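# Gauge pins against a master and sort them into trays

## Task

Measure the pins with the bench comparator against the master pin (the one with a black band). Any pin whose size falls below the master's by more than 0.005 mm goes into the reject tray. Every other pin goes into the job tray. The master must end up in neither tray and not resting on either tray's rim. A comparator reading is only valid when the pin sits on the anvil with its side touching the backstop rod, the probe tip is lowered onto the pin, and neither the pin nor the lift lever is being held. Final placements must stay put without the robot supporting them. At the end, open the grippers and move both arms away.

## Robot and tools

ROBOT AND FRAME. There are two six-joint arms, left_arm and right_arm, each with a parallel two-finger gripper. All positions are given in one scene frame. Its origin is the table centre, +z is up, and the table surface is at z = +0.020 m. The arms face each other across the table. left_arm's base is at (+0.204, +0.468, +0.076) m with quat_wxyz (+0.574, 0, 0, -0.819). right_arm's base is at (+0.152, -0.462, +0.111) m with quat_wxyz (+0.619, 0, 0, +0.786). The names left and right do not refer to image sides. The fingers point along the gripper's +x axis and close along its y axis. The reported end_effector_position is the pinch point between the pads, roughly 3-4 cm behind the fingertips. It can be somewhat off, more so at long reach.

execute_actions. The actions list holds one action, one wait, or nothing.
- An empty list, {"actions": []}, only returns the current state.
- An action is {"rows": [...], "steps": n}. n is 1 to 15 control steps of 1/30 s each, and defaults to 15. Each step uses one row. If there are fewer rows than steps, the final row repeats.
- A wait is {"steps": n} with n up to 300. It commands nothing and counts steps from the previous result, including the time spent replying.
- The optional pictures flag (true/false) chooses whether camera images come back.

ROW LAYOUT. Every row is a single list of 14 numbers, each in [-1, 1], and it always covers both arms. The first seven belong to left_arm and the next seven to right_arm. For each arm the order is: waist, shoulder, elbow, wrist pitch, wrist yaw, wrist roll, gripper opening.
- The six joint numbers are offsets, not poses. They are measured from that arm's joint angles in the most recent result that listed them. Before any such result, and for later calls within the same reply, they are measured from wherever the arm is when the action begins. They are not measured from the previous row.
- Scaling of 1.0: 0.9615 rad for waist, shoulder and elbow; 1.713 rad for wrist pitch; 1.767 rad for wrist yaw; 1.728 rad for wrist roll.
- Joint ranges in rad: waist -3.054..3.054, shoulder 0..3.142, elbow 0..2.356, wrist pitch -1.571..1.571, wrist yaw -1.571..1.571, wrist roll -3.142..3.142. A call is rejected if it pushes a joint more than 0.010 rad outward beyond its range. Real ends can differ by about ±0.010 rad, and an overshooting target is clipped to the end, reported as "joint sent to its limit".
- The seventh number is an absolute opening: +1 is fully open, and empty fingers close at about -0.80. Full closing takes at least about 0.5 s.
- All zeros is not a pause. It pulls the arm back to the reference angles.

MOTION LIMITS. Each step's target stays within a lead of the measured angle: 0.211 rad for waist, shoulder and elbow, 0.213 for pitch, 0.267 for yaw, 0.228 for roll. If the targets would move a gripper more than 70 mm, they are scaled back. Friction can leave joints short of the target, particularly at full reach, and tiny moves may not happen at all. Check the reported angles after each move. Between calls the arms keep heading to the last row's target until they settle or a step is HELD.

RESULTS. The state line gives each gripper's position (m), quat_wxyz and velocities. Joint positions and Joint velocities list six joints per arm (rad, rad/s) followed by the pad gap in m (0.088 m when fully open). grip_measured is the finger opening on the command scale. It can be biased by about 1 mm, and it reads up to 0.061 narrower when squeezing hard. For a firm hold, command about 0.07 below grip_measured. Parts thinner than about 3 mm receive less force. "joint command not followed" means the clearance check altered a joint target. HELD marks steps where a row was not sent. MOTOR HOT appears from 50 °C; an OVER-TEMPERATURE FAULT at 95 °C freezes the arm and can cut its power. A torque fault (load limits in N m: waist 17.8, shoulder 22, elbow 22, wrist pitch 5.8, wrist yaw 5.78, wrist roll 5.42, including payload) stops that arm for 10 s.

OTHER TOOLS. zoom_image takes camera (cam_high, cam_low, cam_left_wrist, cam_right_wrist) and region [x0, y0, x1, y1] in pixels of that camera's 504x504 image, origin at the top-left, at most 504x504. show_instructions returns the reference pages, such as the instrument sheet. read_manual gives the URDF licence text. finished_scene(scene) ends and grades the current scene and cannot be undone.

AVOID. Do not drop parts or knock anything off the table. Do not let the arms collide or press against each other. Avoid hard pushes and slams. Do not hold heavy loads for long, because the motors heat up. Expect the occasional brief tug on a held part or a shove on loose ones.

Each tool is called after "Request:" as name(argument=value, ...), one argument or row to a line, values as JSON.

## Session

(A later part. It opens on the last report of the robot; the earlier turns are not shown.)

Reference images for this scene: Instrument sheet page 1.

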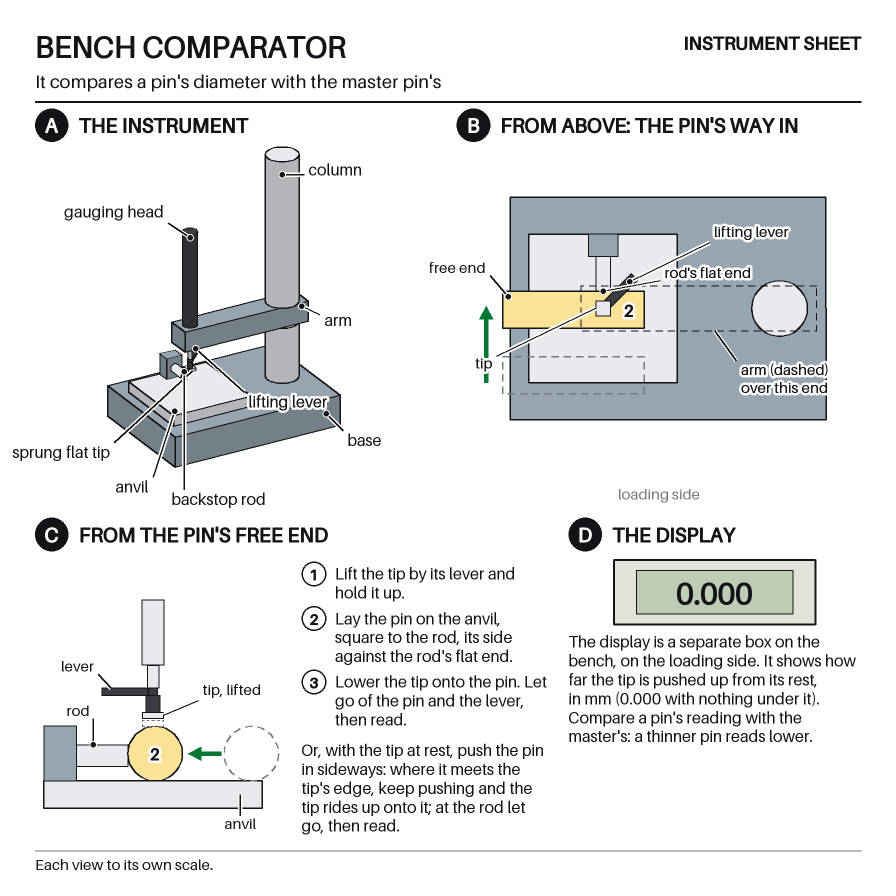

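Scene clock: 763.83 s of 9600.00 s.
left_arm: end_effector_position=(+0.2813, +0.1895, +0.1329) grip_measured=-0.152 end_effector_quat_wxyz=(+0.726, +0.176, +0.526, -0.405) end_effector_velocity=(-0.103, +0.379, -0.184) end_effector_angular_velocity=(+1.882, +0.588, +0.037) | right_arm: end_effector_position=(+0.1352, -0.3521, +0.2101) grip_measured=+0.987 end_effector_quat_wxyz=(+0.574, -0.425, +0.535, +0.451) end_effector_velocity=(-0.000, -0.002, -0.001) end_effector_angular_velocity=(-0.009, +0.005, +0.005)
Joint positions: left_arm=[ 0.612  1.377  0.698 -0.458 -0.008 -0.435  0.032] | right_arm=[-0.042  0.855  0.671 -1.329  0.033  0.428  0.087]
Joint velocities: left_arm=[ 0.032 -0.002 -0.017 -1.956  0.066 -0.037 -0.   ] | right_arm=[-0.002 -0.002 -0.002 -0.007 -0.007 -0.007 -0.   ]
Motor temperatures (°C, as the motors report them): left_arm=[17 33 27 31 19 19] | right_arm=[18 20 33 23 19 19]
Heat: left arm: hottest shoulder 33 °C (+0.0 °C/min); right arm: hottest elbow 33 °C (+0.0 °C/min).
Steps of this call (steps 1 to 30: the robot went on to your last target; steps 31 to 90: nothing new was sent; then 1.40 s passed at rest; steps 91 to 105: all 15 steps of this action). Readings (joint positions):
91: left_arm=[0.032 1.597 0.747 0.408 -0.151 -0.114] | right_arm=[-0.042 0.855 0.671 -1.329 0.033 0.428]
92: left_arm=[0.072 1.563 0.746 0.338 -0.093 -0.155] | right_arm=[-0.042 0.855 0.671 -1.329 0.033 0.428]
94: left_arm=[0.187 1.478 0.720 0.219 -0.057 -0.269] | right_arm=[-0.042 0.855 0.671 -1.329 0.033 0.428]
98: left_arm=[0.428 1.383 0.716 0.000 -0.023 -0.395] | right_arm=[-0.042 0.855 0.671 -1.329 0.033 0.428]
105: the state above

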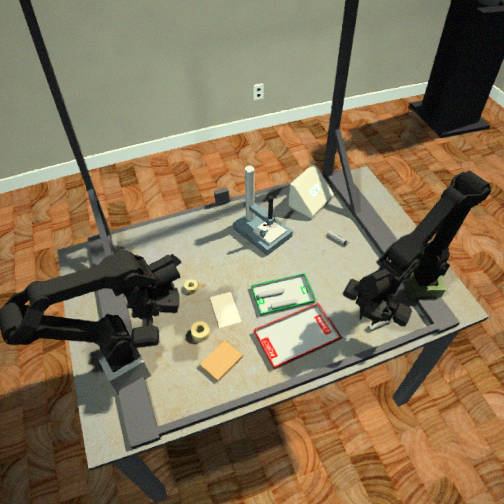

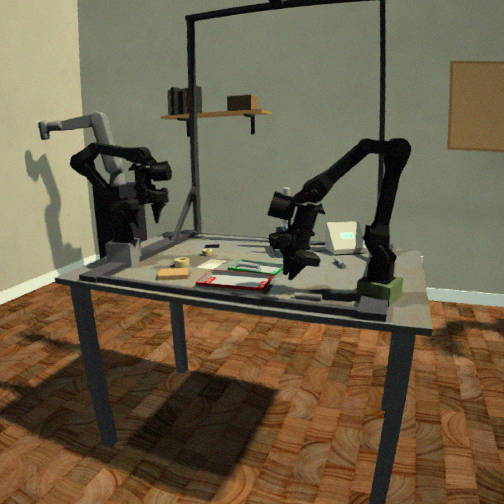

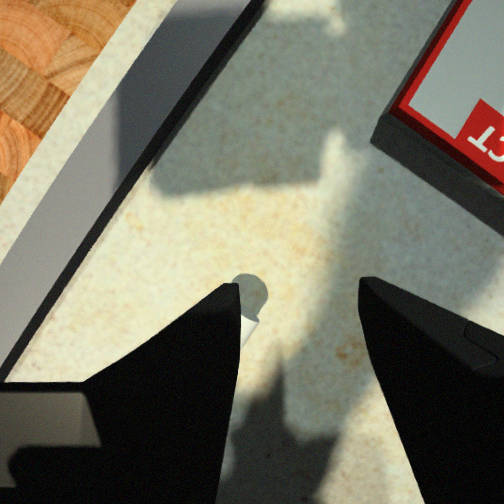

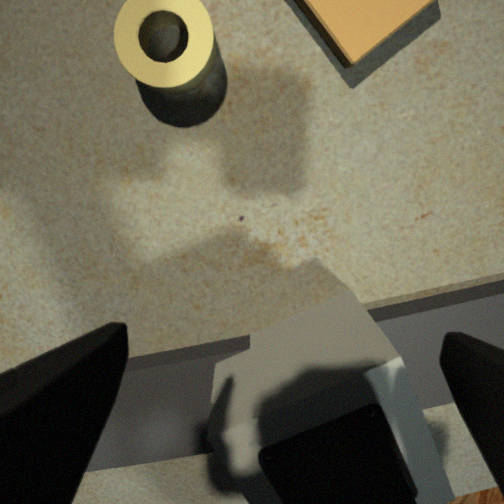

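Request:
execute_actions(
  actions=[
    {"rows":[[0.01,0.05,0.1,-0.1,0,0.1,0.3,0,0,0,0,0,0,1],[0.01,0.12,0.2,-0.2,0,0.2,0.3,0,0,0,0,0,0,1],[0.01,0.238,0.253,-0.26,0.005,0.252,0.3,0,0,0,0,0,0,1]],"steps":15},
  ],
)

Request:
execute_actions(
  actions=[
    {"steps":10},
  ],
)

Scene clock: 772.17 s of 9600.00 s.
left_arm: end_effector_position=(+0.2742, +0.2198, +0.1206) grip_measured=+0.297 end_effector_quat_wxyz=(+0.567, +0.426, +0.562, -0.426) end_effector_velocity=(+0.002, -0.004, +0.007) end_effector_angular_velocity=(-0.005, -0.009, -0.010) | right_arm: end_effector_position=(+0.1352, -0.3521, +0.2101) grip_measured=+0.987 end_effector_quat_wxyz=(+0.574, -0.425, +0.535, +0.451) end_effector_velocity=(+0.000, -0.005, -0.001) end_effector_angular_velocity=(-0.023, +0.002, +0.005)
Joint positions: left_arm=[ 0.618  1.598  0.931 -0.898 -0.005 -0.007  0.054] | right_arm=[-0.042  0.855  0.671 -1.329  0.033  0.428  0.087]
Joint velocities: left_arm=[-0.002 -0.002  0.027 -0.022 -0.007  0.007  0.001] | right_arm=[-0.002 -0.002 -0.002 -0.022 -0.007 -0.007  0.   ]
Motor temperatures (°C, as the motors report them): left_arm=[17 32 27 29 19 19] | right_arm=[18 20 33 23 19 19]
Heat: left arm: hottest shoulder 32 °C (-1.0 °C/min); right arm: hottest elbow 33 °C (+0.0 °C/min).
Steps of this call (steps 1 to 30: the robot went on to your last target; steps 31 to 90: nothing new was sent; then 4.83 s passed at rest; steps 91 to 105: all 15 steps of this action). Readings (joint positions):
91: left_arm=[0.617 1.382 0.705 -0.652 -0.006 -0.400] | right_arm=[-0.042 0.855 0.671 -1.329 0.033 0.428]
92: left_arm=[0.617 1.408 0.743 -0.694 -0.006 -0.331] | right_arm=[-0.042 0.855 0.671 -1.329 0.033 0.428]
94: left_arm=[0.618 1.502 0.854 -0.795 -0.006 -0.191] | right_arm=[-0.042 0.855 0.671 -1.329 0.033 0.428]
98: left_arm=[0.618 1.585 0.924 -0.881 -0.006 -0.043] | right_arm=[-0.042 0.855 0.671 -1.329 0.033 0.428]
105: the state above

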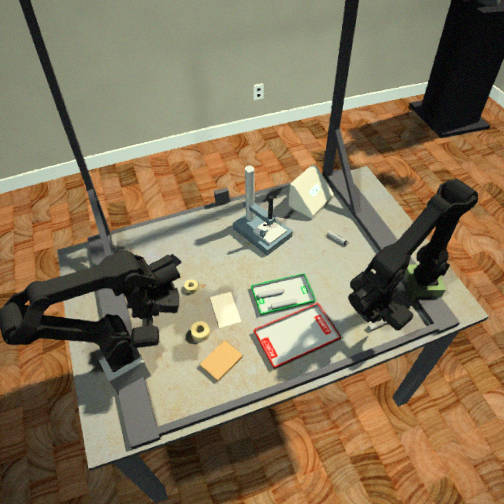

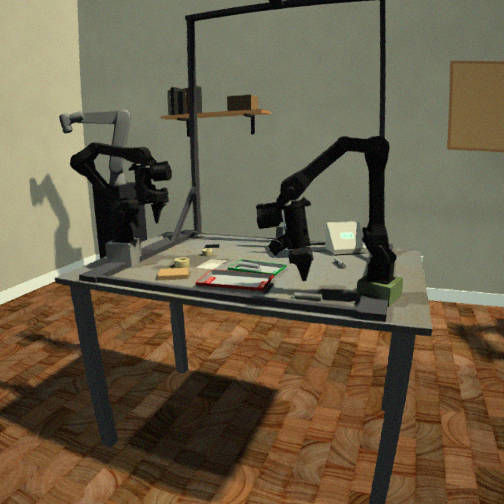

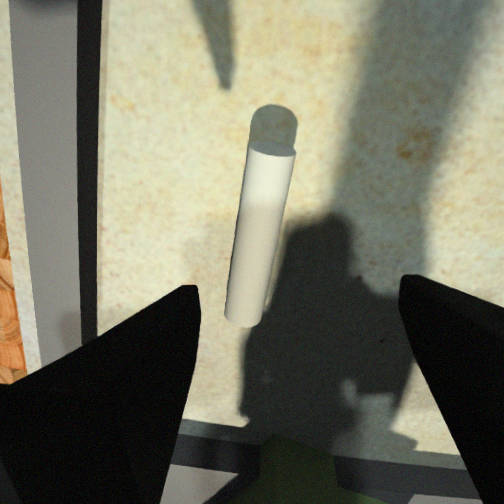

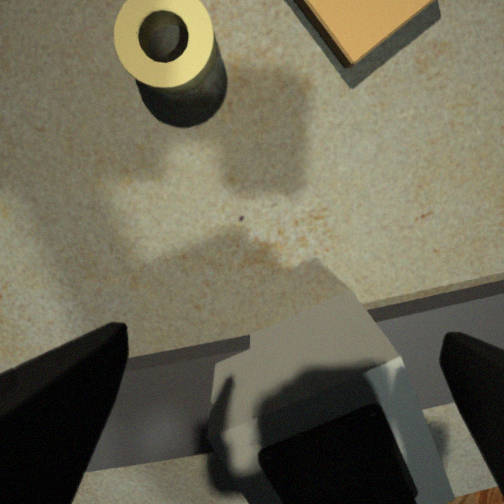

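Scene clock: 772.50 s of 9600.00 s.
left_arm: end_effector_position=(+0.2742, +0.2198, +0.1207) grip_measured=+0.298 end_effector_quat_wxyz=(+0.566, +0.427, +0.561, -0.426) end_effector_velocity=(+0.001, -0.001, +0.000) end_effector_angular_velocity=(-0.005, -0.009, +0.005) | right_arm: end_effector_position=(+0.1352, -0.3521, +0.2101) grip_measured=+0.987 end_effector_quat_wxyz=(+0.574, -0.425, +0.535, +0.451) end_effector_velocity=(-0.000, -0.002, -0.001) end_effector_angular_velocity=(-0.013, +0.005, -0.009)
Joint positions: left_arm=[ 0.618  1.598  0.933 -0.9   -0.005 -0.005  0.054] | right_arm=[-0.042  0.855  0.671 -1.329  0.033  0.428  0.087]
Joint velocities: left_arm=[-0.002 -0.002 -0.002  0.007 -0.007 -0.007 -0.   ] | right_arm=[-0.002  0.002 -0.002 -0.007 -0.007  0.007 -0.   ]
Motor temperatures (°C, as the motors report them): left_arm=[17 32 27 29 19 19] | right_arm=[18 20 33 23 19 19]
Heat: left arm: hottest shoulder 32 °C (-1.0 °C/min); right arm: hottest elbow 33 °C (+0.0 °C/min).
Steps of this call (steps 1 to 10: the robot went on to your last target). Readings (joint positions):
1: left_arm=[0.618 1.598 0.932 -0.899 -0.005 -0.006] | right_arm=[-0.042 0.855 0.671 -1.329 0.033 0.428]
2: left_arm=[0.618 1.598 0.933 -0.899 -0.005 -0.006] | right_arm=[-0.042 0.855 0.671 -1.329 0.033 0.428]
4: left_arm=[0.618 1.598 0.933 -0.900 -0.005 -0.005] | right_arm=[-0.042 0.855 0.671 -1.329 0.033 0.428]
8: left_arm=[0.618 1.598 0.933 -0.900 -0.005 -0.005] | right_arm=[-0.042 0.855 0.671 -1.329 0.033 0.428]
10: the state above

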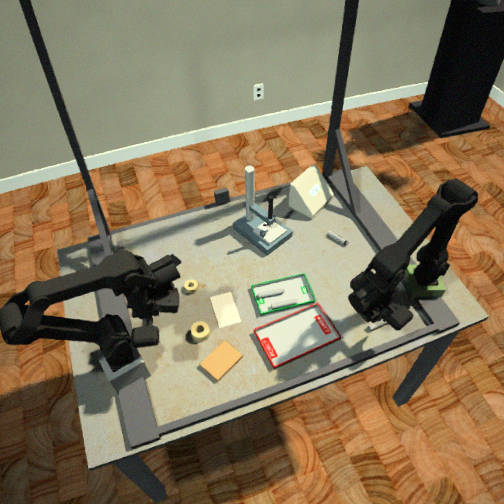

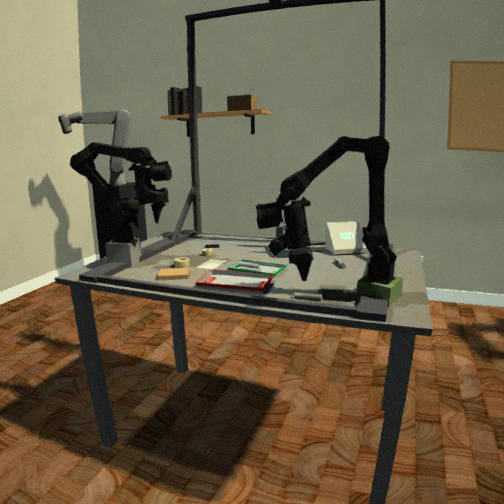

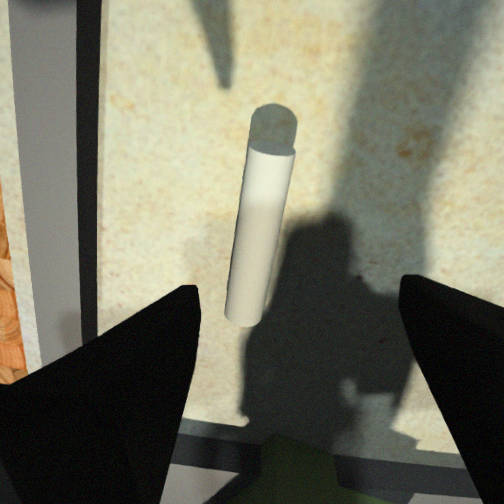

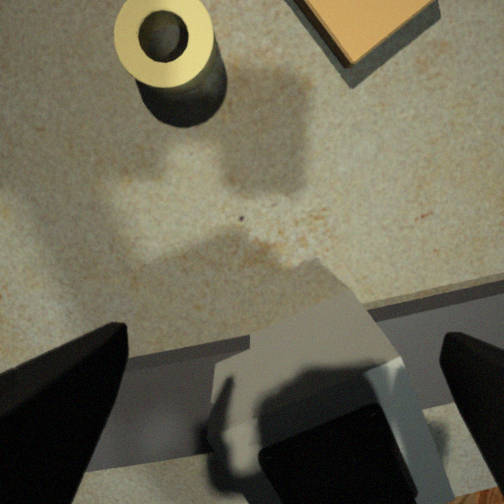

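Request:
execute_actions(
  actions=[
    {"rows":[[0.02,0.03,-0.02,0.02,0,0.04,0.2,0,0,0,0,0,0,1],[0.04,0.07,-0.04,0.05,0,0.09,0.2,0,0,0,0,0,0,1],[0.04,0.108,-0.052,0.083,0,0.09,0.1,0,0,0,0,0,0,1]],"steps":15},
  ],
)

Scene clock: 779.03 s of 9600.00 s.
left_arm: end_effector_position=(+0.2852, +0.2153, +0.0869) grip_measured=+0.103 end_effector_quat_wxyz=(+0.539, +0.460, +0.538, -0.457) end_effector_velocity=(-0.001, +0.002, -0.001) end_effector_angular_velocity=(+0.009, +0.011, +0.010) | right_arm: end_effector_position=(+0.1352, -0.3521, +0.2101) grip_measured=+0.987 end_effector_quat_wxyz=(+0.574, -0.425, +0.535, +0.451) end_effector_velocity=(-0.004, +0.000, -0.000) end_effector_angular_velocity=(+0.003, +0.022, +0.011)
Joint positions: left_arm=[ 0.653  1.697  0.887 -0.761 -0.005  0.145  0.044] | right_arm=[-0.042  0.855  0.671 -1.329  0.033  0.428  0.087]
Joint velocities: left_arm=[ 0.002  0.002 -0.002 -0.007  0.007 -0.007 -0.   ] | right_arm=[ 0.002 -0.002 -0.002  0.007 -0.022 -0.007  0.   ]
Motor temperatures (°C, as the motors report them): left_arm=[17 31 28 28 19 19] | right_arm=[18 20 33 22 19 19]
Heat: left arm: hottest shoulder 31 °C (-2.0 °C/min); right arm: hottest elbow 33 °C (+0.0 °C/min).
Steps of this call (steps 1 to 15: the robot went on to your last target; steps 16 to 90: nothing new was sent; then 3.03 s passed at rest; steps 91 to 105: all 15 steps of this action). Readings (joint positions):
91: left_arm=[0.620 1.602 0.932 -0.898 -0.005 0.012] | right_arm=[-0.042 0.855 0.671 -1.329 0.033 0.428]
92: left_arm=[0.626 1.611 0.927 -0.878 -0.005 0.050] | right_arm=[-0.042 0.855 0.671 -1.329 0.033 0.428]
94: left_arm=[0.643 1.648 0.914 -0.806 -0.005 0.104] | right_arm=[-0.042 0.855 0.671 -1.329 0.033 0.428]
98: left_arm=[0.652 1.696 0.889 -0.775 -0.005 0.137] | right_arm=[-0.042 0.855 0.671 -1.329 0.033 0.428]
105: the state above

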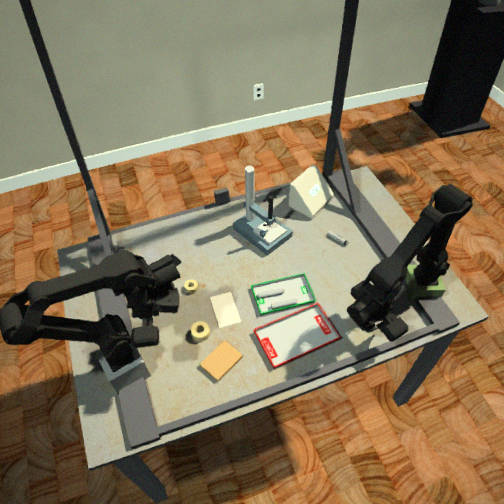

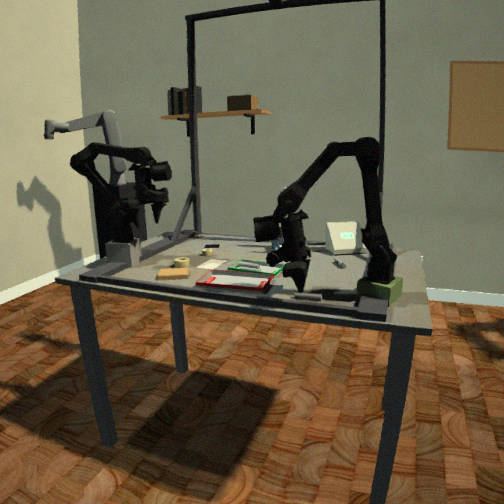

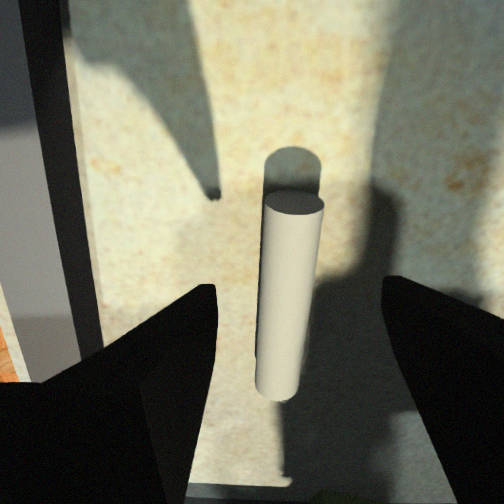

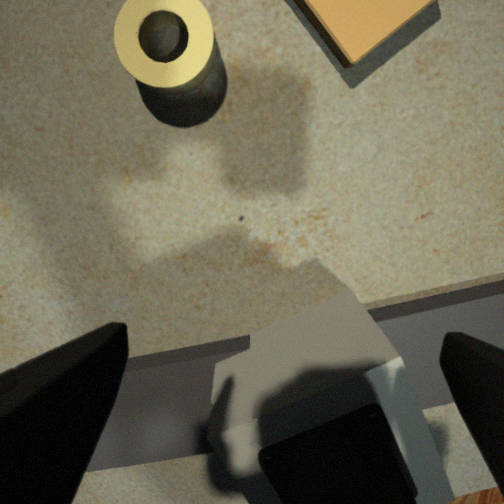

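Request:
execute_actions(
  actions=[
    {"rows":[[0,0.02,-0.015,0.02,0,0.02,0.0,0,0,0,0,0,0,1],[0,0.04,-0.03,0.04,0,0.03,-0.1,0,0,0,0,0,0,1],[0,0.07,-0.053,0.067,0,0.03,-0.15,0,0,0,0,0,0,1]],"steps":15},
  ],
)

Scene clock: 783.43 s of 9600.00 s.
left_arm: end_effector_position=(+0.2855, +0.2142, +0.0625) grip_measured=-0.147 end_effector_quat_wxyz=(+0.530, +0.471, +0.525, -0.470) end_effector_velocity=(-0.004, +0.003, -0.001) end_effector_angular_velocity=(+0.005, +0.025, +0.010) | right_arm: end_effector_position=(+0.1352, -0.3521, +0.2101) grip_measured=+0.987 end_effector_quat_wxyz=(+0.574, -0.425, +0.535, +0.451) end_effector_velocity=(+0.002, -0.005, -0.000) end_effector_angular_velocity=(-0.016, -0.011, +0.004)
Joint positions: left_arm=[ 0.653  1.758  0.841 -0.65  -0.005  0.192  0.032] | right_arm=[-0.042  0.855  0.671 -1.329  0.033  0.428  0.087]
Joint velocities: left_arm=[ 0.002 -0.002 -0.007 -0.007  0.022 -0.007 -0.001] | right_arm=[-0.002 -0.007 -0.002 -0.022  0.007 -0.007 -0.   ]
Motor temperatures (°C, as the motors report them): left_arm=[17 31 28 27 19 19] | right_arm=[18 20 33 22 19 19]
Heat: left arm: hottest shoulder 31 °C (-2.0 °C/min); right arm: hottest elbow 33 °C (+0.0 °C/min).
Steps of this call (steps 1 to 15: the robot went on to your last target; steps 16 to 90: nothing new was sent; then 0.90 s passed at rest; steps 91 to 105: all 15 steps of this action). Readings (joint positions):
91: left_arm=[0.653 1.698 0.886 -0.755 -0.005 0.152] | right_arm=[-0.042 0.855 0.671 -1.329 0.033 0.428]
92: left_arm=[0.653 1.703 0.882 -0.738 -0.005 0.165] | right_arm=[-0.042 0.855 0.671 -1.329 0.033 0.428]
94: left_arm=[0.653 1.725 0.868 -0.685 -0.005 0.180] | right_arm=[-0.042 0.855 0.671 -1.329 0.033 0.428]
98: left_arm=[0.653 1.756 0.843 -0.661 -0.005 0.189] | right_arm=[-0.042 0.855 0.671 -1.329 0.033 0.428]
105: the state above

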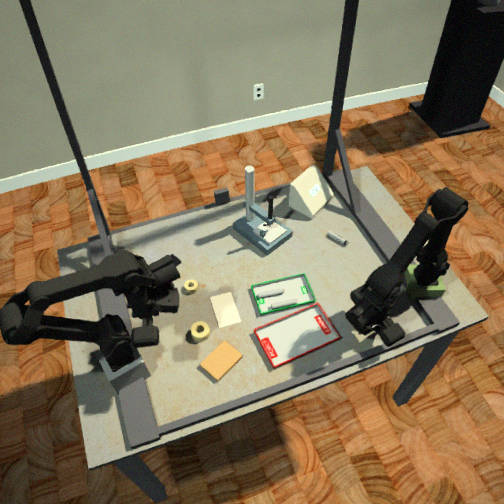

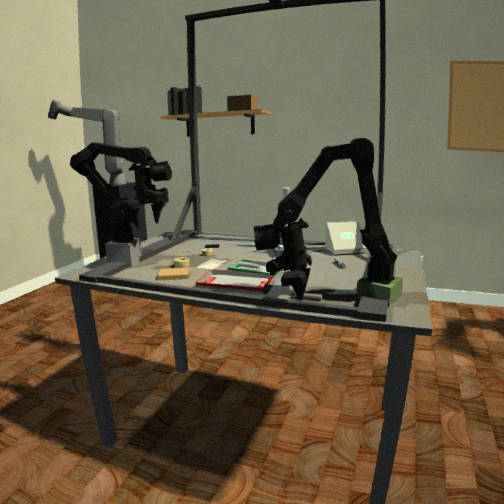

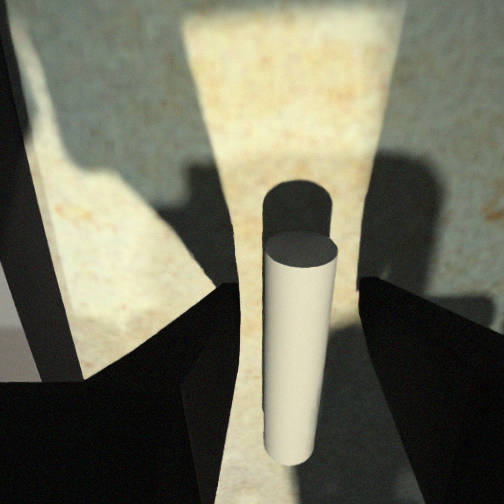

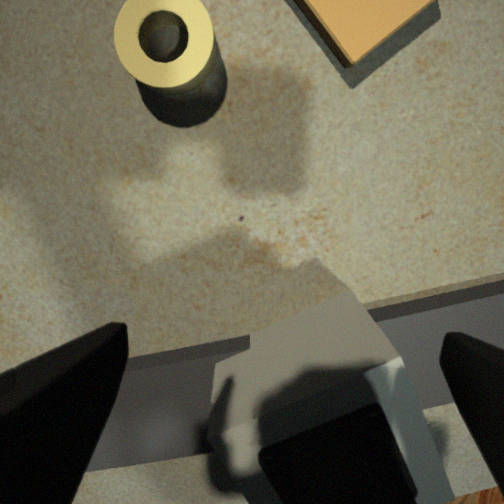

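Request:
execute_actions(
  actions=[
    {"rows":[[0,0.005,0,0,0,0,-0.4,0,0,0,0,0,0,1],[0,0.005,0,0,0,0,-0.66,0,0,0,0,0,0,1],[0,0.005,0,0,0,0,-0.66,0,0,0,0,0,0,1],[0,0.005,0,0,0,0,-0.66,0,0,0,0,0,0,1],[0,0.005,0,0,0,0,-0.66,0,0,0,0,0,0,1],[0,0.005,0,0,0,0,-0.66,0,0,0,0,0,0,1],[0,0.005,0,0,0,0,-0.66,0,0,0,0,0,0,1],[0,0.005,0,0,0,0,-0.66,0,0,0,0,0,0,1],[0,0.005,0,0,0,0,-0.66,0,0,0,0,0,0,1],[0,-0.02,0.01,-0.01,0,0,-0.66,0,0,0,0,0,0,1],[0,-0.05,0.03,-0.03,0,0,-0.66,0,0,0,0,0,0,1],[0,-0.09,0.05,-0.06,0,0,-0.66,0,0,0,0,0,0,1],[0,-0.13,0.08,-0.1,0,0,-0.66,0,0,0,0,0,0,1],[0,-0.16,0.1,-0.14,0,0,-0.66,0,0,0,0,0,0,1]],"steps":15},
  ],
)

Scene clock: 791.67 s of 9600.00 s.
left_arm: end_effector_position=(+0.2826, +0.2236, +0.0953) grip_measured=-0.507 end_effector_quat_wxyz=(+0.521, +0.477, +0.534, -0.465) end_effector_velocity=(+0.009, -0.028, +0.304) end_effector_angular_velocity=(-0.401, -0.134, -0.010) | right_arm: end_effector_position=(+0.1352, -0.3521, +0.2101) grip_measured=+0.987 end_effector_quat_wxyz=(+0.574, -0.425, +0.535, +0.451) end_effector_velocity=(-0.003, -0.003, -0.000) end_effector_angular_velocity=(-0.007, +0.021, +0.006)
Joint positions: left_arm=[ 0.653  1.666  0.891 -0.82  -0.006  0.192  0.014] | right_arm=[-0.042  0.855  0.671 -1.329  0.033  0.428  0.087]
Joint velocities: left_arm=[-0.002 -0.877  0.432 -0.886 -0.007  0.007 -0.   ] | right_arm=[-0.002 -0.007 -0.002 -0.007 -0.022 -0.007 -0.   ]
Motor temperatures (°C, as the motors report them): left_arm=[17 31 27 26 19 19] | right_arm=[18 20 33 22 19 19]
Heat: left arm: hottest shoulder 31 °C (-2.0 °C/min); right arm: hottest elbow 33 °C (+0.0 °C/min).
Steps of this call (steps 1 to 15: the robot went on to your last target; steps 16 to 90: nothing new was sent; then 4.73 s passed at rest; steps 91 to 105: all 15 steps of this action). Readings (joint positions):
91: left_arm=[0.653 1.758 0.841 -0.650 -0.005 0.192] | right_arm=[-0.042 0.855 0.671 -1.329 0.033 0.428]
92: left_arm=[0.653 1.758 0.841 -0.650 -0.005 0.192] | right_arm=[-0.042 0.855 0.671 -1.329 0.033 0.428]
94: left_arm=[0.653 1.758 0.841 -0.650 -0.006 0.192] | right_arm=[-0.042 0.855 0.671 -1.329 0.033 0.428]
98: left_arm=[0.653 1.758 0.841 -0.650 -0.006 0.192] | right_arm=[-0.042 0.855 0.671 -1.329 0.033 0.428]
105: the state above

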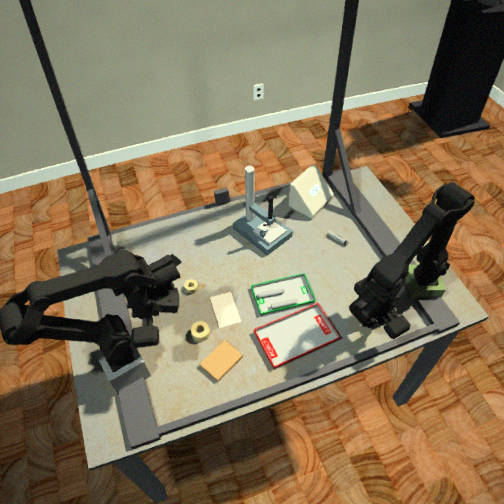

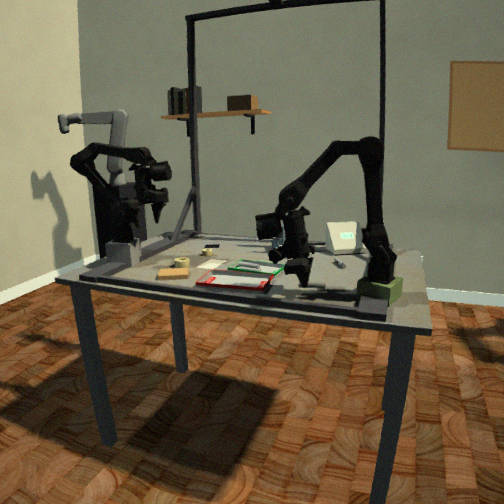

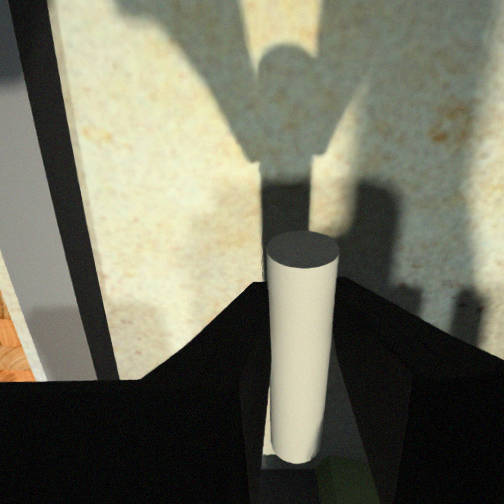

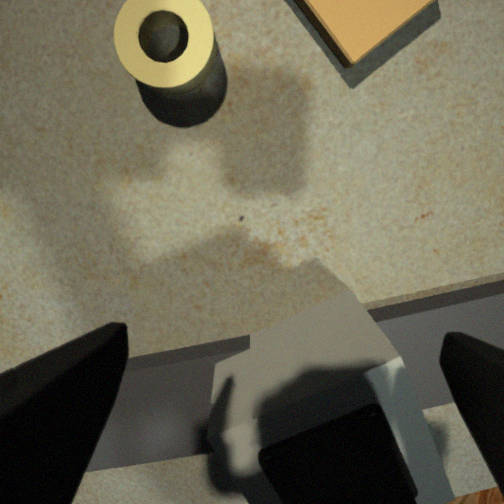

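Request:
execute_actions(
  actions=[
    {"rows":[[0,-0.06,0.05,-0.05,0,0,-0.66,0,0,0,0,0,0,1],[-0.03,-0.08,0.12,-0.08,0,-0.02,-0.66,0,0,0,0,0,0,1],[-0.1,-0.08,0.2,-0.1,0,-0.04,-0.66,0,0,0,0,0,0,1],[-0.2,-0.06,0.27,-0.13,0,-0.06,-0.66,0,0,0,0,0,0,1],[-0.32,-0.03,0.33,-0.14,0,-0.08,-0.66,0,0,0,0,0,0,1],[-0.44,0,0.37,-0.14,0,-0.1,-0.66,0,0,0,0,0,0,1],[-0.56,0.04,0.4,-0.12,0,-0.11,-0.66,0,0,0,0,0,0,1],[-0.68,0.09,0.42,-0.1,0,-0.11,-0.66,0,0,0,0,0,0,1],[-0.8,0.14,0.43,-0.07,0,-0.11,-0.66,0,0,0,0,0,0,1],[-0.9,0.18,0.43,-0.05,0,-0.11,-0.66,0,0,0,0,0,0,1],[-1,0.2,0.43,-0.047,0,-0.11,-0.66,0,0,0,0,0,0,1]],"steps":15},
  ],
)

Request:
execute_actions(
  actions=[
    {"steps":12},
  ],
  pictures=false,
)

Scene clock: 800.77 s of 9600.00 s.
left_arm: end_effector_position=(+0.0870, +0.1334, +0.1409) grip_measured=-0.507 end_effector_quat_wxyz=(+0.430, +0.550, +0.377, -0.608) end_effector_velocity=(-0.592, +0.207, -0.142) end_effector_angular_velocity=(+0.343, -0.076, -1.689) | right_arm: end_effector_position=(+0.1352, -0.3521, +0.2101) grip_measured=+0.987 end_effector_quat_wxyz=(+0.574, -0.425, +0.535, +0.451) end_effector_velocity=(-0.001, -0.001, +0.001) end_effector_angular_velocity=(-0.004, +0.006, +0.005)
Joint positions: left_arm=[ 0.004  1.841  1.295 -0.916 -0.013  0.012  0.014] | right_arm=[-0.042  0.855  0.671 -1.329  0.033  0.428  0.087]
Joint velocities: left_arm=[-1.751  0.427 -0.002  0.081  0.037 -0.066  0.   ] | right_arm=[-0.002 -0.002  0.002 -0.007 -0.007 -0.007 -0.   ]
Motor temperatures (°C, as the motors report them): left_arm=[17 31 27 25 19 19] | right_arm=[18 20 33 22 19 19]
Heat: left arm: hottest shoulder 31 °C (-3.0 °C/min); right arm: hottest elbow 33 °C (+0.0 °C/min).
From where the robot then was, a joint's target lay farther than a number of 1.0 reaches, so one or more steps of this call were cut to that.
Steps of this call (steps 1 to 30: the robot went on to your last target; steps 31 to 90: nothing new was sent; then 5.60 s passed at rest; steps 91 to 105: all 15 steps of this action). Readings (joint positions):
91: left_arm=[0.653 1.607 0.936 -0.889 -0.006 0.192] | right_arm=[-0.042 0.855 0.671 -1.329 0.033 0.428]
92: left_arm=[0.650 1.607 0.946 -0.907 -0.006 0.186] | right_arm=[-0.042 0.855 0.671 -1.329 0.033 0.428]
94: left_arm=[0.603 1.609 1.004 -0.977 -0.013 0.146] | right_arm=[-0.042 0.855 0.671 -1.329 0.033 0.428]
98: left_arm=[0.387 1.658 1.200 -1.008 -0.014 0.053] | right_arm=[-0.042 0.855 0.671 -1.329 0.033 0.428]
105: the state above

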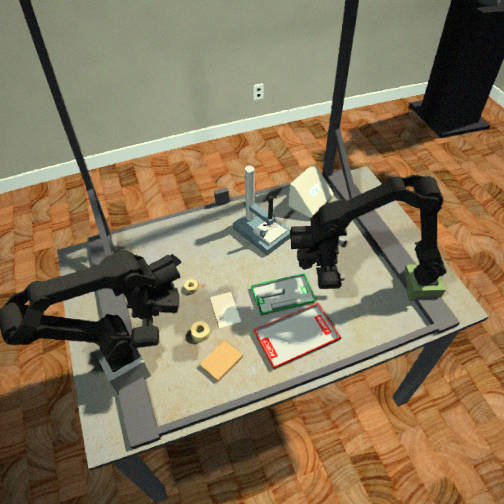

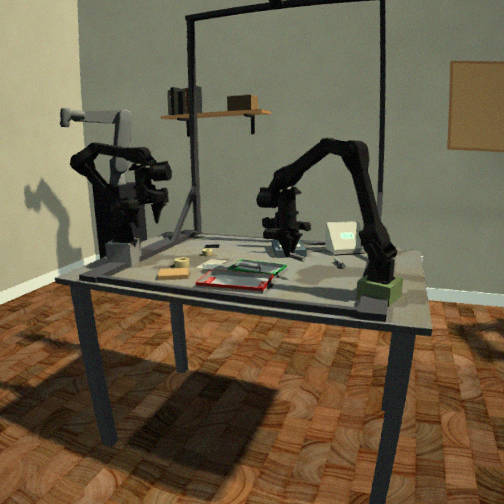

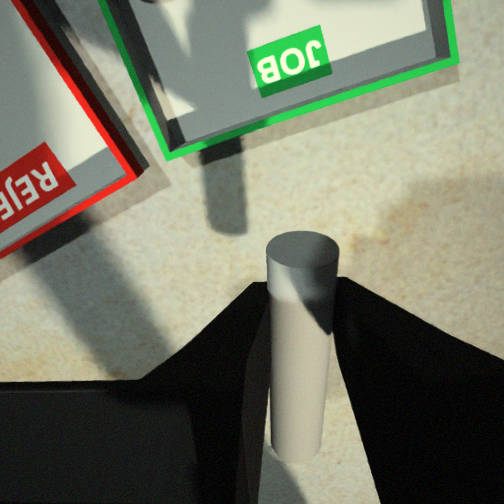

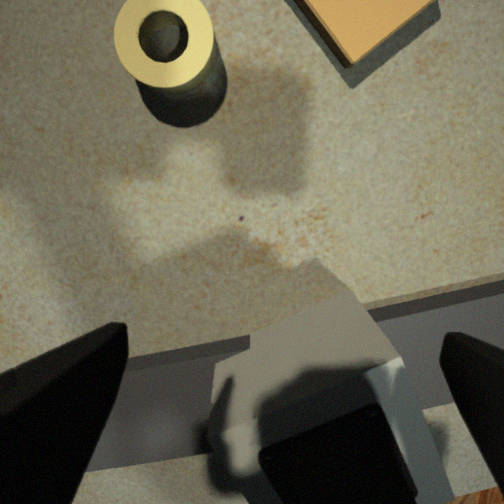

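Scene clock: 801.17 s of 9600.00 s.
left_arm: end_effector_position=(-0.0140, +0.1849, +0.1359) grip_measured=-0.507 end_effector_quat_wxyz=(+0.326, +0.601, +0.292, -0.669) end_effector_velocity=(+0.005, -0.005, +0.000) end_effector_angular_velocity=(-0.001, +0.011, +0.028) | right_arm: end_effector_position=(+0.1352, -0.3521, +0.2101) grip_measured=+0.987 end_effector_quat_wxyz=(+0.574, -0.425, +0.535, +0.451) end_effector_velocity=(-0.003, -0.003, -0.001) end_effector_angular_velocity=(-0.011, +0.021, -0.004)
Joint positions: left_arm=[-0.31   1.859  1.298 -0.902 -0.001  0.007  0.014] | right_arm=[-0.042  0.855  0.671 -1.329  0.033  0.428  0.087]
Joint velocities: left_arm=[ 0.022 -0.002 -0.002  0.007  0.007 -0.007  0.   ] | right_arm=[ 0.002 -0.002 -0.002 -0.007 -0.022  0.007 -0.   ]
Motor temperatures (°C, as the motors report them): left_arm=[17 31 27 25 19 19] | right_arm=[18 20 33 22 19 19]
Heat: left arm: hottest shoulder 31 °C (-3.0 °C/min); right arm: hottest elbow 33 °C (+0.0 °C/min).
Steps of this call (steps 1 to 12: the robot went on to your last target). Readings (joint positions):
1: left_arm=[-0.055 1.852 1.295 -0.911 -0.012 0.010] | right_arm=[-0.042 0.855 0.671 -1.329 0.033 0.428]
2: left_arm=[-0.116 1.857 1.295 -0.905 -0.012 0.009] | right_arm=[-0.042 0.855 0.671 -1.329 0.033 0.428]
4: left_arm=[-0.231 1.859 1.296 -0.902 -0.006 0.009] | right_arm=[-0.042 0.855 0.671 -1.329 0.033 0.428]
8: left_arm=[-0.317 1.859 1.298 -0.902 0.003 0.008] | right_arm=[-0.042 0.855 0.671 -1.329 0.033 0.428]
12: the state above

Request:
execute_actions(
  actions=[
    {"rows":[[-0.05,0.02,0,0,0,0,-0.66,0,0,0,0,0,0,1],[-0.1,0.04,0,0,0,0,-0.66,0,0,0,0,0,0,1],[-0.147,0.06,0.006,0,0,0,-0.66,0,0,0,0,0,0,1],[-0.147,0.08,0.006,0.01,0,0,-0.66,0,0,0,0,0,0,1],[-0.147,0.1,0.008,0.015,0,0,-0.66,0,0,0,0,0,0,1],[-0.147,0.13,0.01,0.02,0,0,-0.66,0,0,0,0,0,0,1],[-0.147,0.16,0.012,0.03,0,0,-0.66,0,0,0,0,0,0,1],[-0.147,0.185,0.012,0.04,0,0,-0.66,0,0,0,0,0,0,1],[-0.147,0.205,0.012,0.049,0,0,-0.66,0,0,0,0,0,0,1],[-0.147,0.216,0.012,0.049,0,0,-0.66,0,0,0,0,0,0,1]],"steps":15},
  ],
)

Scene clock: 806.97 s of 9600.00 s.
left_arm: end_effector_position=(-0.0543, +0.2175, +0.0682) grip_measured=-0.507 end_effector_quat_wxyz=(+0.261, +0.661, +0.266, -0.652) end_effector_velocity=(-0.024, -0.020, +0.001) end_effector_angular_velocity=(-0.088, +0.102, -0.010) | right_arm: end_effector_position=(+0.1352, -0.3521, +0.2101) grip_measured=+0.987 end_effector_quat_wxyz=(+0.574, -0.425, +0.535, +0.451) end_effector_velocity=(-0.003, +0.000, -0.000) end_effector_angular_velocity=(+0.003, +0.022, +0.006)
Joint positions: left_arm=[-0.453  2.062  1.301 -0.823  0.001  0.007  0.014] | right_arm=[-0.042  0.855  0.671 -1.329  0.033  0.428  0.087]
Joint velocities: left_arm=[-0.002  0.002  0.012  0.125  0.007  0.007 -0.   ] | right_arm=[-0.002 -0.002 -0.002  0.007 -0.022 -0.007  0.   ]
Motor temperatures (°C, as the motors report them): left_arm=[17 31 28 24 19 19] | right_arm=[18 20 33 22 19 19]
Heat: left arm: hottest shoulder 31 °C (-3.0 °C/min); right arm: hottest elbow 33 °C (+0.0 °C/min).
Steps of this call (steps 1 to 30: the robot went on to your last target; steps 31 to 90: nothing new was sent; then 2.30 s passed at rest; steps 91 to 105: all 15 steps of this action). Readings (joint positions):
91: left_arm=[-0.313 1.860 1.298 -0.902 -0.003 0.007] | right_arm=[-0.042 0.855 0.671 -1.329 0.033 0.428]
92: left_arm=[-0.326 1.865 1.298 -0.902 -0.007 0.007] | right_arm=[-0.042 0.855 0.671 -1.329 0.033 0.428]
94: left_arm=[-0.383 1.885 1.300 -0.899 -0.007 0.007] | right_arm=[-0.042 0.855 0.671 -1.329 0.033 0.428]
98: left_arm=[-0.455 1.970 1.301 -0.863 0.001 0.007] | right_arm=[-0.042 0.855 0.671 -1.329 0.033 0.428]
105: the state above

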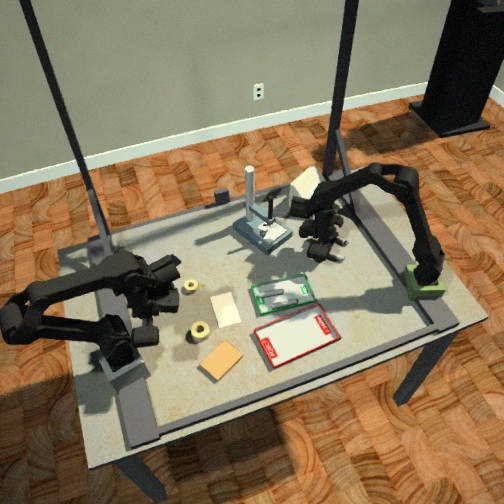

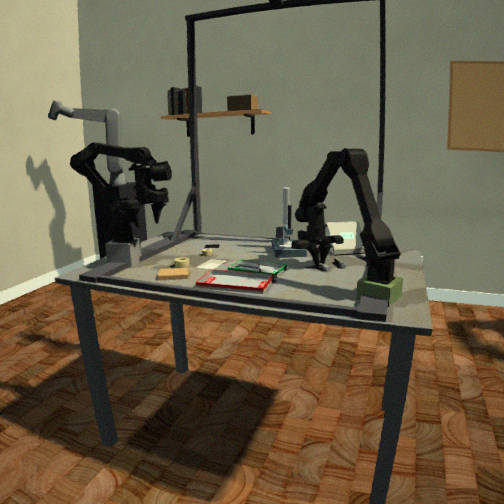

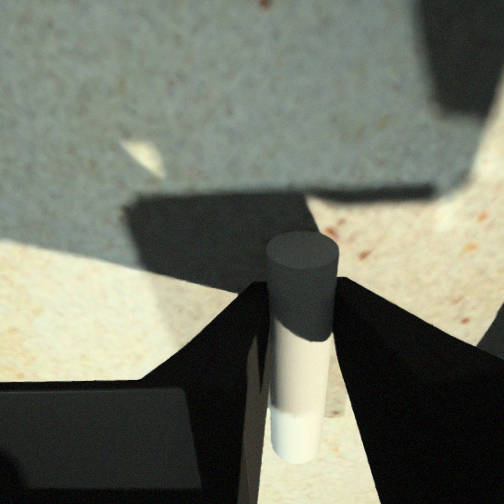

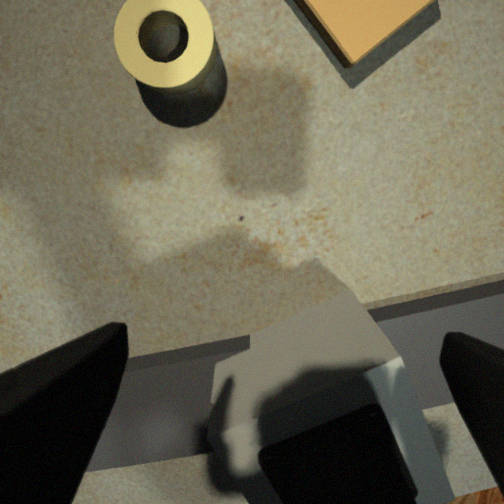

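Release and retract.

Request:
execute_actions(
  actions=[
    {"rows":[[0,0.008,0.006,0.003,0,0,-0.45,0,0,0,0,0,0,1],[0,0.008,0.006,0.003,0,0,-0.2,0,0,0,0,0,0,1],[0,0.008,0.006,0.003,0,0,-0.2,0,0,0,0,0,0,1],[0,0.008,0.006,0.003,0,0,-0.2,0,0,0,0,0,0,1],[0,0.008,0.006,0.003,0,0,-0.2,0,0,0,0,0,0,1],[0,0,0,0,0,0,-0.2,0,0,0,0,0,0,1],[0,-0.05,0,-0.02,0,0,-0.2,0,0,0,0,0,0,1],[0,-0.12,0,-0.05,0,0,-0.1,0,0,0,0,0,0,1],[0,-0.2,-0.05,-0.08,0,0,0,0,0,0,0,0,0,1],[0,-0.3,-0.15,-0.08,0,0,0,0,0,0,0,0,0,1],[0,-0.4,-0.3,-0.03,0,0,0,0,0,0,0,0,0,1],[0,-0.5,-0.45,0.1,0,0,0,0,0,0,0,0,0,1],[0,-0.55,-0.55,0.25,0,0,0,0,0,0,0,0,0,1],[0,-0.55,-0.55,0.35,0,0,0,0,0,0,0,0,0,1]],"steps":15},
  ],
  pictures=false,
)

Request:
execute_actions(
  actions=[
    {"steps":15},
  ],
  pictures=false,
)

Scene clock: 814.87 s of 9600.00 s.
left_arm: end_effector_position=(-0.0239, +0.2469, +0.1241) grip_measured=-0.015 end_effector_quat_wxyz=(+0.294, +0.572, +0.229, -0.731) end_effector_velocity=(+0.074, +0.063, +0.083) end_effector_angular_velocity=(-1.162, +1.149, +0.018) | right_arm: end_effector_position=(+0.1352, -0.3521, +0.2101) grip_measured=+0.987 end_effector_quat_wxyz=(+0.574, -0.425, +0.535, +0.451) end_effector_velocity=(+0.002, -0.002, -0.000) end_effector_angular_velocity=(-0.006, -0.008, -0.010)
Joint positions: left_arm=[-0.453  1.635  0.958 -0.65   0.001  0.007  0.038] | right_arm=[-0.042  0.855  0.671 -1.329  0.033  0.428  0.087]
Joint velocities: left_arm=[ 0.002 -1.629 -1.761  1.766 -0.037 -0.007  0.008] | right_arm=[-0.002 -0.002 -0.002 -0.007  0.007  0.007  0.   ]
Motor temperatures (°C, as the motors report them): left_arm=[17 32 28 24 19 19] | right_arm=[18 20 33 22 19 19]
Heat: left arm: hottest shoulder 32 °C (-2.0 °C/min); right arm: hottest elbow 33 °C (+0.0 °C/min).
Steps of this call (steps 1 to 15: the robot went on to your last target; steps 16 to 90: nothing new was sent; then 4.40 s passed at rest; steps 91 to 105: all 15 steps of this action). Readings (joint positions):
91: left_arm=[-0.453 2.062 1.304 -0.818 0.001 0.007] | right_arm=[-0.042 0.855 0.671 -1.329 0.033 0.428]
92: left_arm=[-0.453 2.062 1.304 -0.818 0.001 0.007] | right_arm=[-0.042 0.855 0.671 -1.329 0.033 0.428]
94: left_arm=[-0.453 2.062 1.304 -0.818 0.001 0.007] | right_arm=[-0.042 0.855 0.671 -1.329 0.033 0.428]
98: left_arm=[-0.453 2.043 1.304 -0.844 0.001 0.007] | right_arm=[-0.042 0.855 0.671 -1.329 0.033 0.428]
105: the state above

Scene clock: 815.37 s of 9600.00 s.
left_arm: end_effector_position=(-0.0477, +0.2238, +0.1363) grip_measured=-0.002 end_effector_quat_wxyz=(+0.329, +0.440, +0.175, -0.817) end_effector_velocity=(+0.001, +0.001, -0.002) end_effector_angular_velocity=(-0.001, +0.009, +0.020) | right_arm: end_effector_position=(+0.1352, -0.3521, +0.2101) grip_measured=+0.987 end_effector_quat_wxyz=(+0.574, -0.425, +0.535, +0.451) end_effector_velocity=(+0.002, -0.001, +0.001) end_effector_angular_velocity=(-0.001, -0.009, +0.019)
Joint positions: left_arm=[-0.453  1.54   0.782 -0.23   0.001  0.007  0.039] | right_arm=[-0.042  0.855  0.671 -1.329  0.033  0.428  0.087]
Joint velocities: left_arm=[-0.002 -0.002 -0.017  0.022 -0.007 -0.022 -0.   ] | right_arm=[-0.002 -0.002  0.002 -0.007  0.007 -0.022 -0.   ]
Motor temperatures (°C, as the motors report them): left_arm=[17 32 28 24 19 19] | right_arm=[18 20 33 22 19 19]
Heat: left arm: hottest shoulder 32 °C (-2.0 °C/min); right arm: hottest elbow 33 °C (+0.0 °C/min).
Steps of this call (steps 1 to 15: the robot went on to your last target). Readings (joint positions):
1: left_arm=[-0.453 1.590 0.904 -0.589 0.001 0.007] | right_arm=[-0.042 0.855 0.671 -1.329 0.033 0.428]
2: left_arm=[-0.453 1.561 0.862 -0.528 0.001 0.007] | right_arm=[-0.042 0.855 0.671 -1.329 0.033 0.428]
4: left_arm=[-0.453 1.548 0.810 -0.402 0.001 0.007] | right_arm=[-0.042 0.855 0.671 -1.329 0.033 0.428]
8: left_arm=[-0.453 1.544 0.786 -0.259 0.001 0.007] | right_arm=[-0.042 0.855 0.671 -1.329 0.033 0.428]
15: the state above

Request:
execute_actions(
  actions=[
    {"rows":[[0,-0.05,-0.05,0.15,0,0,0,0,0,0,0,0,0,1],[0,-0.05,-0.13,0.25,0,0,0,0,0,0,0,0,0,1],[0,-0.05,-0.21,0.33,0,0,0,0,0,0,0,0,0,1],[0,-0.03,-0.29,0.4,0,0,0,0,0,0,0,0,0,1],[0,0,-0.37,0.45,0,0,0,0,0,0,0,0,0,1],[0,0.03,-0.45,0.5,0,0,-0.1,0,0,0,0,0,0,1],[0,0.055,-0.533,0.524,0,0,-0.15,0,0,0,0,0,0,1]],"steps":15},
  ],
  pictures=false,
)

Request:
execute_actions(
  actions=[
    {"steps":12},
  ],
)

Scene clock: 821.50 s of 9600.00 s.
left_arm: end_effector_position=(-0.0234, +0.2475, +0.0870) grip_measured=-0.144 end_effector_quat_wxyz=(+0.353, +0.306, +0.121, -0.876) end_effector_velocity=(-0.031, -0.027, +0.060) end_effector_angular_velocity=(-0.270, +0.293, -0.004) | right_arm: end_effector_position=(+0.1352, -0.3521, +0.2101) grip_measured=+0.987 end_effector_quat_wxyz=(+0.574, -0.425, +0.535, +0.451) end_effector_velocity=(+0.001, +0.001, -0.000) end_effector_angular_velocity=(+0.008, -0.006, +0.004)
Joint positions: left_arm=[-0.453  1.585  0.282  0.632  0.001  0.006  0.032] | right_arm=[-0.042  0.855  0.671 -1.329  0.033  0.428  0.087]
Joint velocities: left_arm=[-0.002  0.002 -0.061  0.462  0.007 -0.007 -0.003] | right_arm=[-0.002 -0.002 -0.002  0.007  0.007 -0.007 -0.   ]
Motor temperatures (°C, as the motors report them): left_arm=[17 31 28 24 19 19] | right_arm=[18 20 33 22 19 19]
Heat: left arm: hottest shoulder 31 °C (-2.0 °C/min); right arm: hottest elbow 33 °C (+0.0 °C/min).
Steps of this call (steps 1 to 15: the robot went on to your last target; steps 16 to 90: nothing new was sent; then 2.63 s passed at rest; steps 91 to 105: all 15 steps of this action). Readings (joint positions):
91: left_arm=[-0.453 1.533 0.770 -0.177 0.001 0.007] | right_arm=[-0.042 0.855 0.671 -1.329 0.033 0.428]
92: left_arm=[-0.453 1.526 0.743 -0.100 0.001 0.007] | right_arm=[-0.042 0.855 0.671 -1.329 0.033 0.428]
94: left_arm=[-0.453 1.503 0.660 0.046 0.001 0.007] | right_arm=[-0.042 0.855 0.671 -1.329 0.033 0.428]
98: left_arm=[-0.453 1.551 0.430 0.305 0.001 0.007] | right_arm=[-0.042 0.855 0.671 -1.329 0.033 0.428]
105: the state above

Scene clock: 821.90 s of 9600.00 s.
left_arm: end_effector_position=(-0.0253, +0.2456, +0.0912) grip_measured=-0.148 end_effector_quat_wxyz=(+0.355, +0.294, +0.116, -0.880) end_effector_velocity=(+0.002, +0.003, -0.004) end_effector_angular_velocity=(+0.031, -0.000, +0.010) | right_arm: end_effector_position=(+0.1352, -0.3521, +0.2101) grip_measured=+0.987 end_effector_quat_wxyz=(+0.574, -0.425, +0.535, +0.451) end_effector_velocity=(+0.001, +0.000, -0.001) end_effector_angular_velocity=(+0.008, -0.006, +0.004)
Joint positions: left_arm=[-0.453  1.586  0.278  0.664  0.001  0.006  0.032] | right_arm=[-0.042  0.855  0.671 -1.329  0.033  0.428  0.087]
Joint velocities: left_arm=[ 0.002 -0.002 -0.002 -0.022  0.007 -0.022 -0.   ] | right_arm=[-0.002 -0.007 -0.007  0.007  0.007 -0.007  0.   ]
Motor temperatures (°C, as the motors report them): left_arm=[17 31 28 24 19 19] | right_arm=[18 20 33 22 19 19]
Heat: left arm: hottest shoulder 31 °C (-2.0 °C/min); right arm: hottest elbow 33 °C (+0.0 °C/min).
Steps of this call (steps 1 to 12: the robot went on to your last target). Readings (joint positions):
1: left_arm=[-0.453 1.585 0.281 0.643 0.001 0.006] | right_arm=[-0.042 0.855 0.671 -1.329 0.033 0.428]
2: left_arm=[-0.453 1.585 0.281 0.651 0.001 0.006] | right_arm=[-0.042 0.855 0.671 -1.329 0.033 0.428]
4: left_arm=[-0.453 1.585 0.281 0.659 0.001 0.006] | right_arm=[-0.042 0.855 0.671 -1.329 0.033 0.428]
8: left_arm=[-0.453 1.586 0.278 0.663 0.001 0.006] | right_arm=[-0.042 0.855 0.671 -1.329 0.033 0.428]
12: the state above

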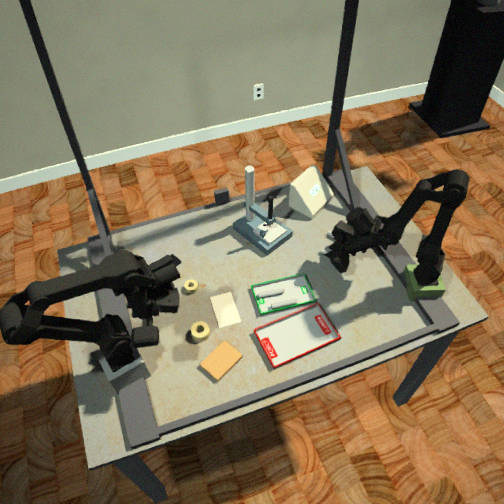

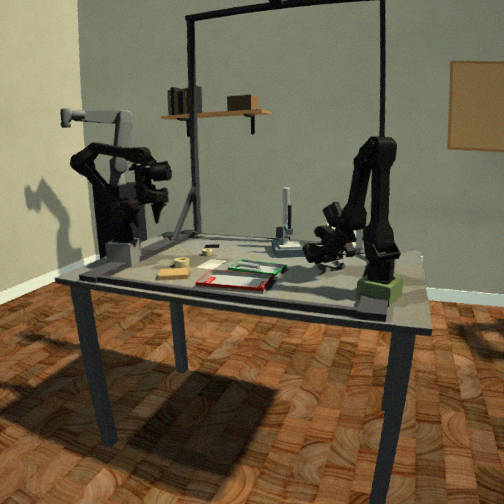

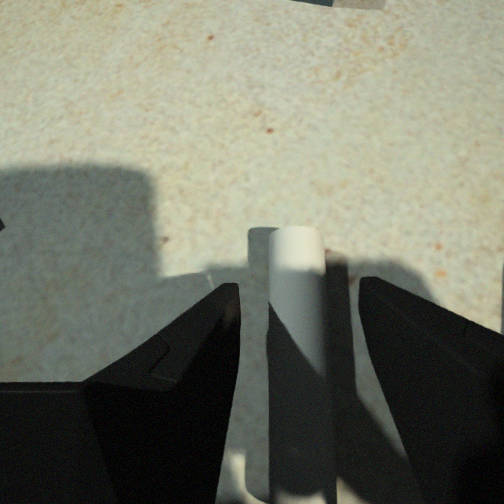

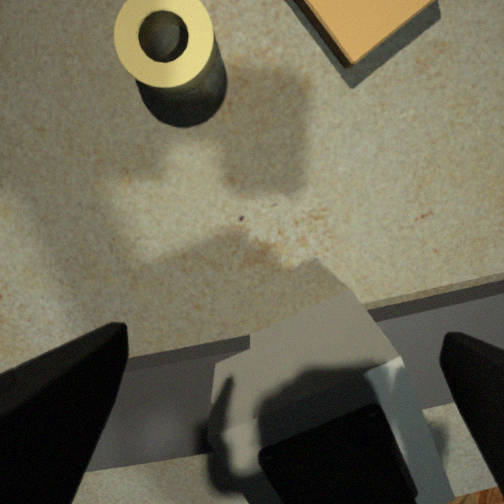

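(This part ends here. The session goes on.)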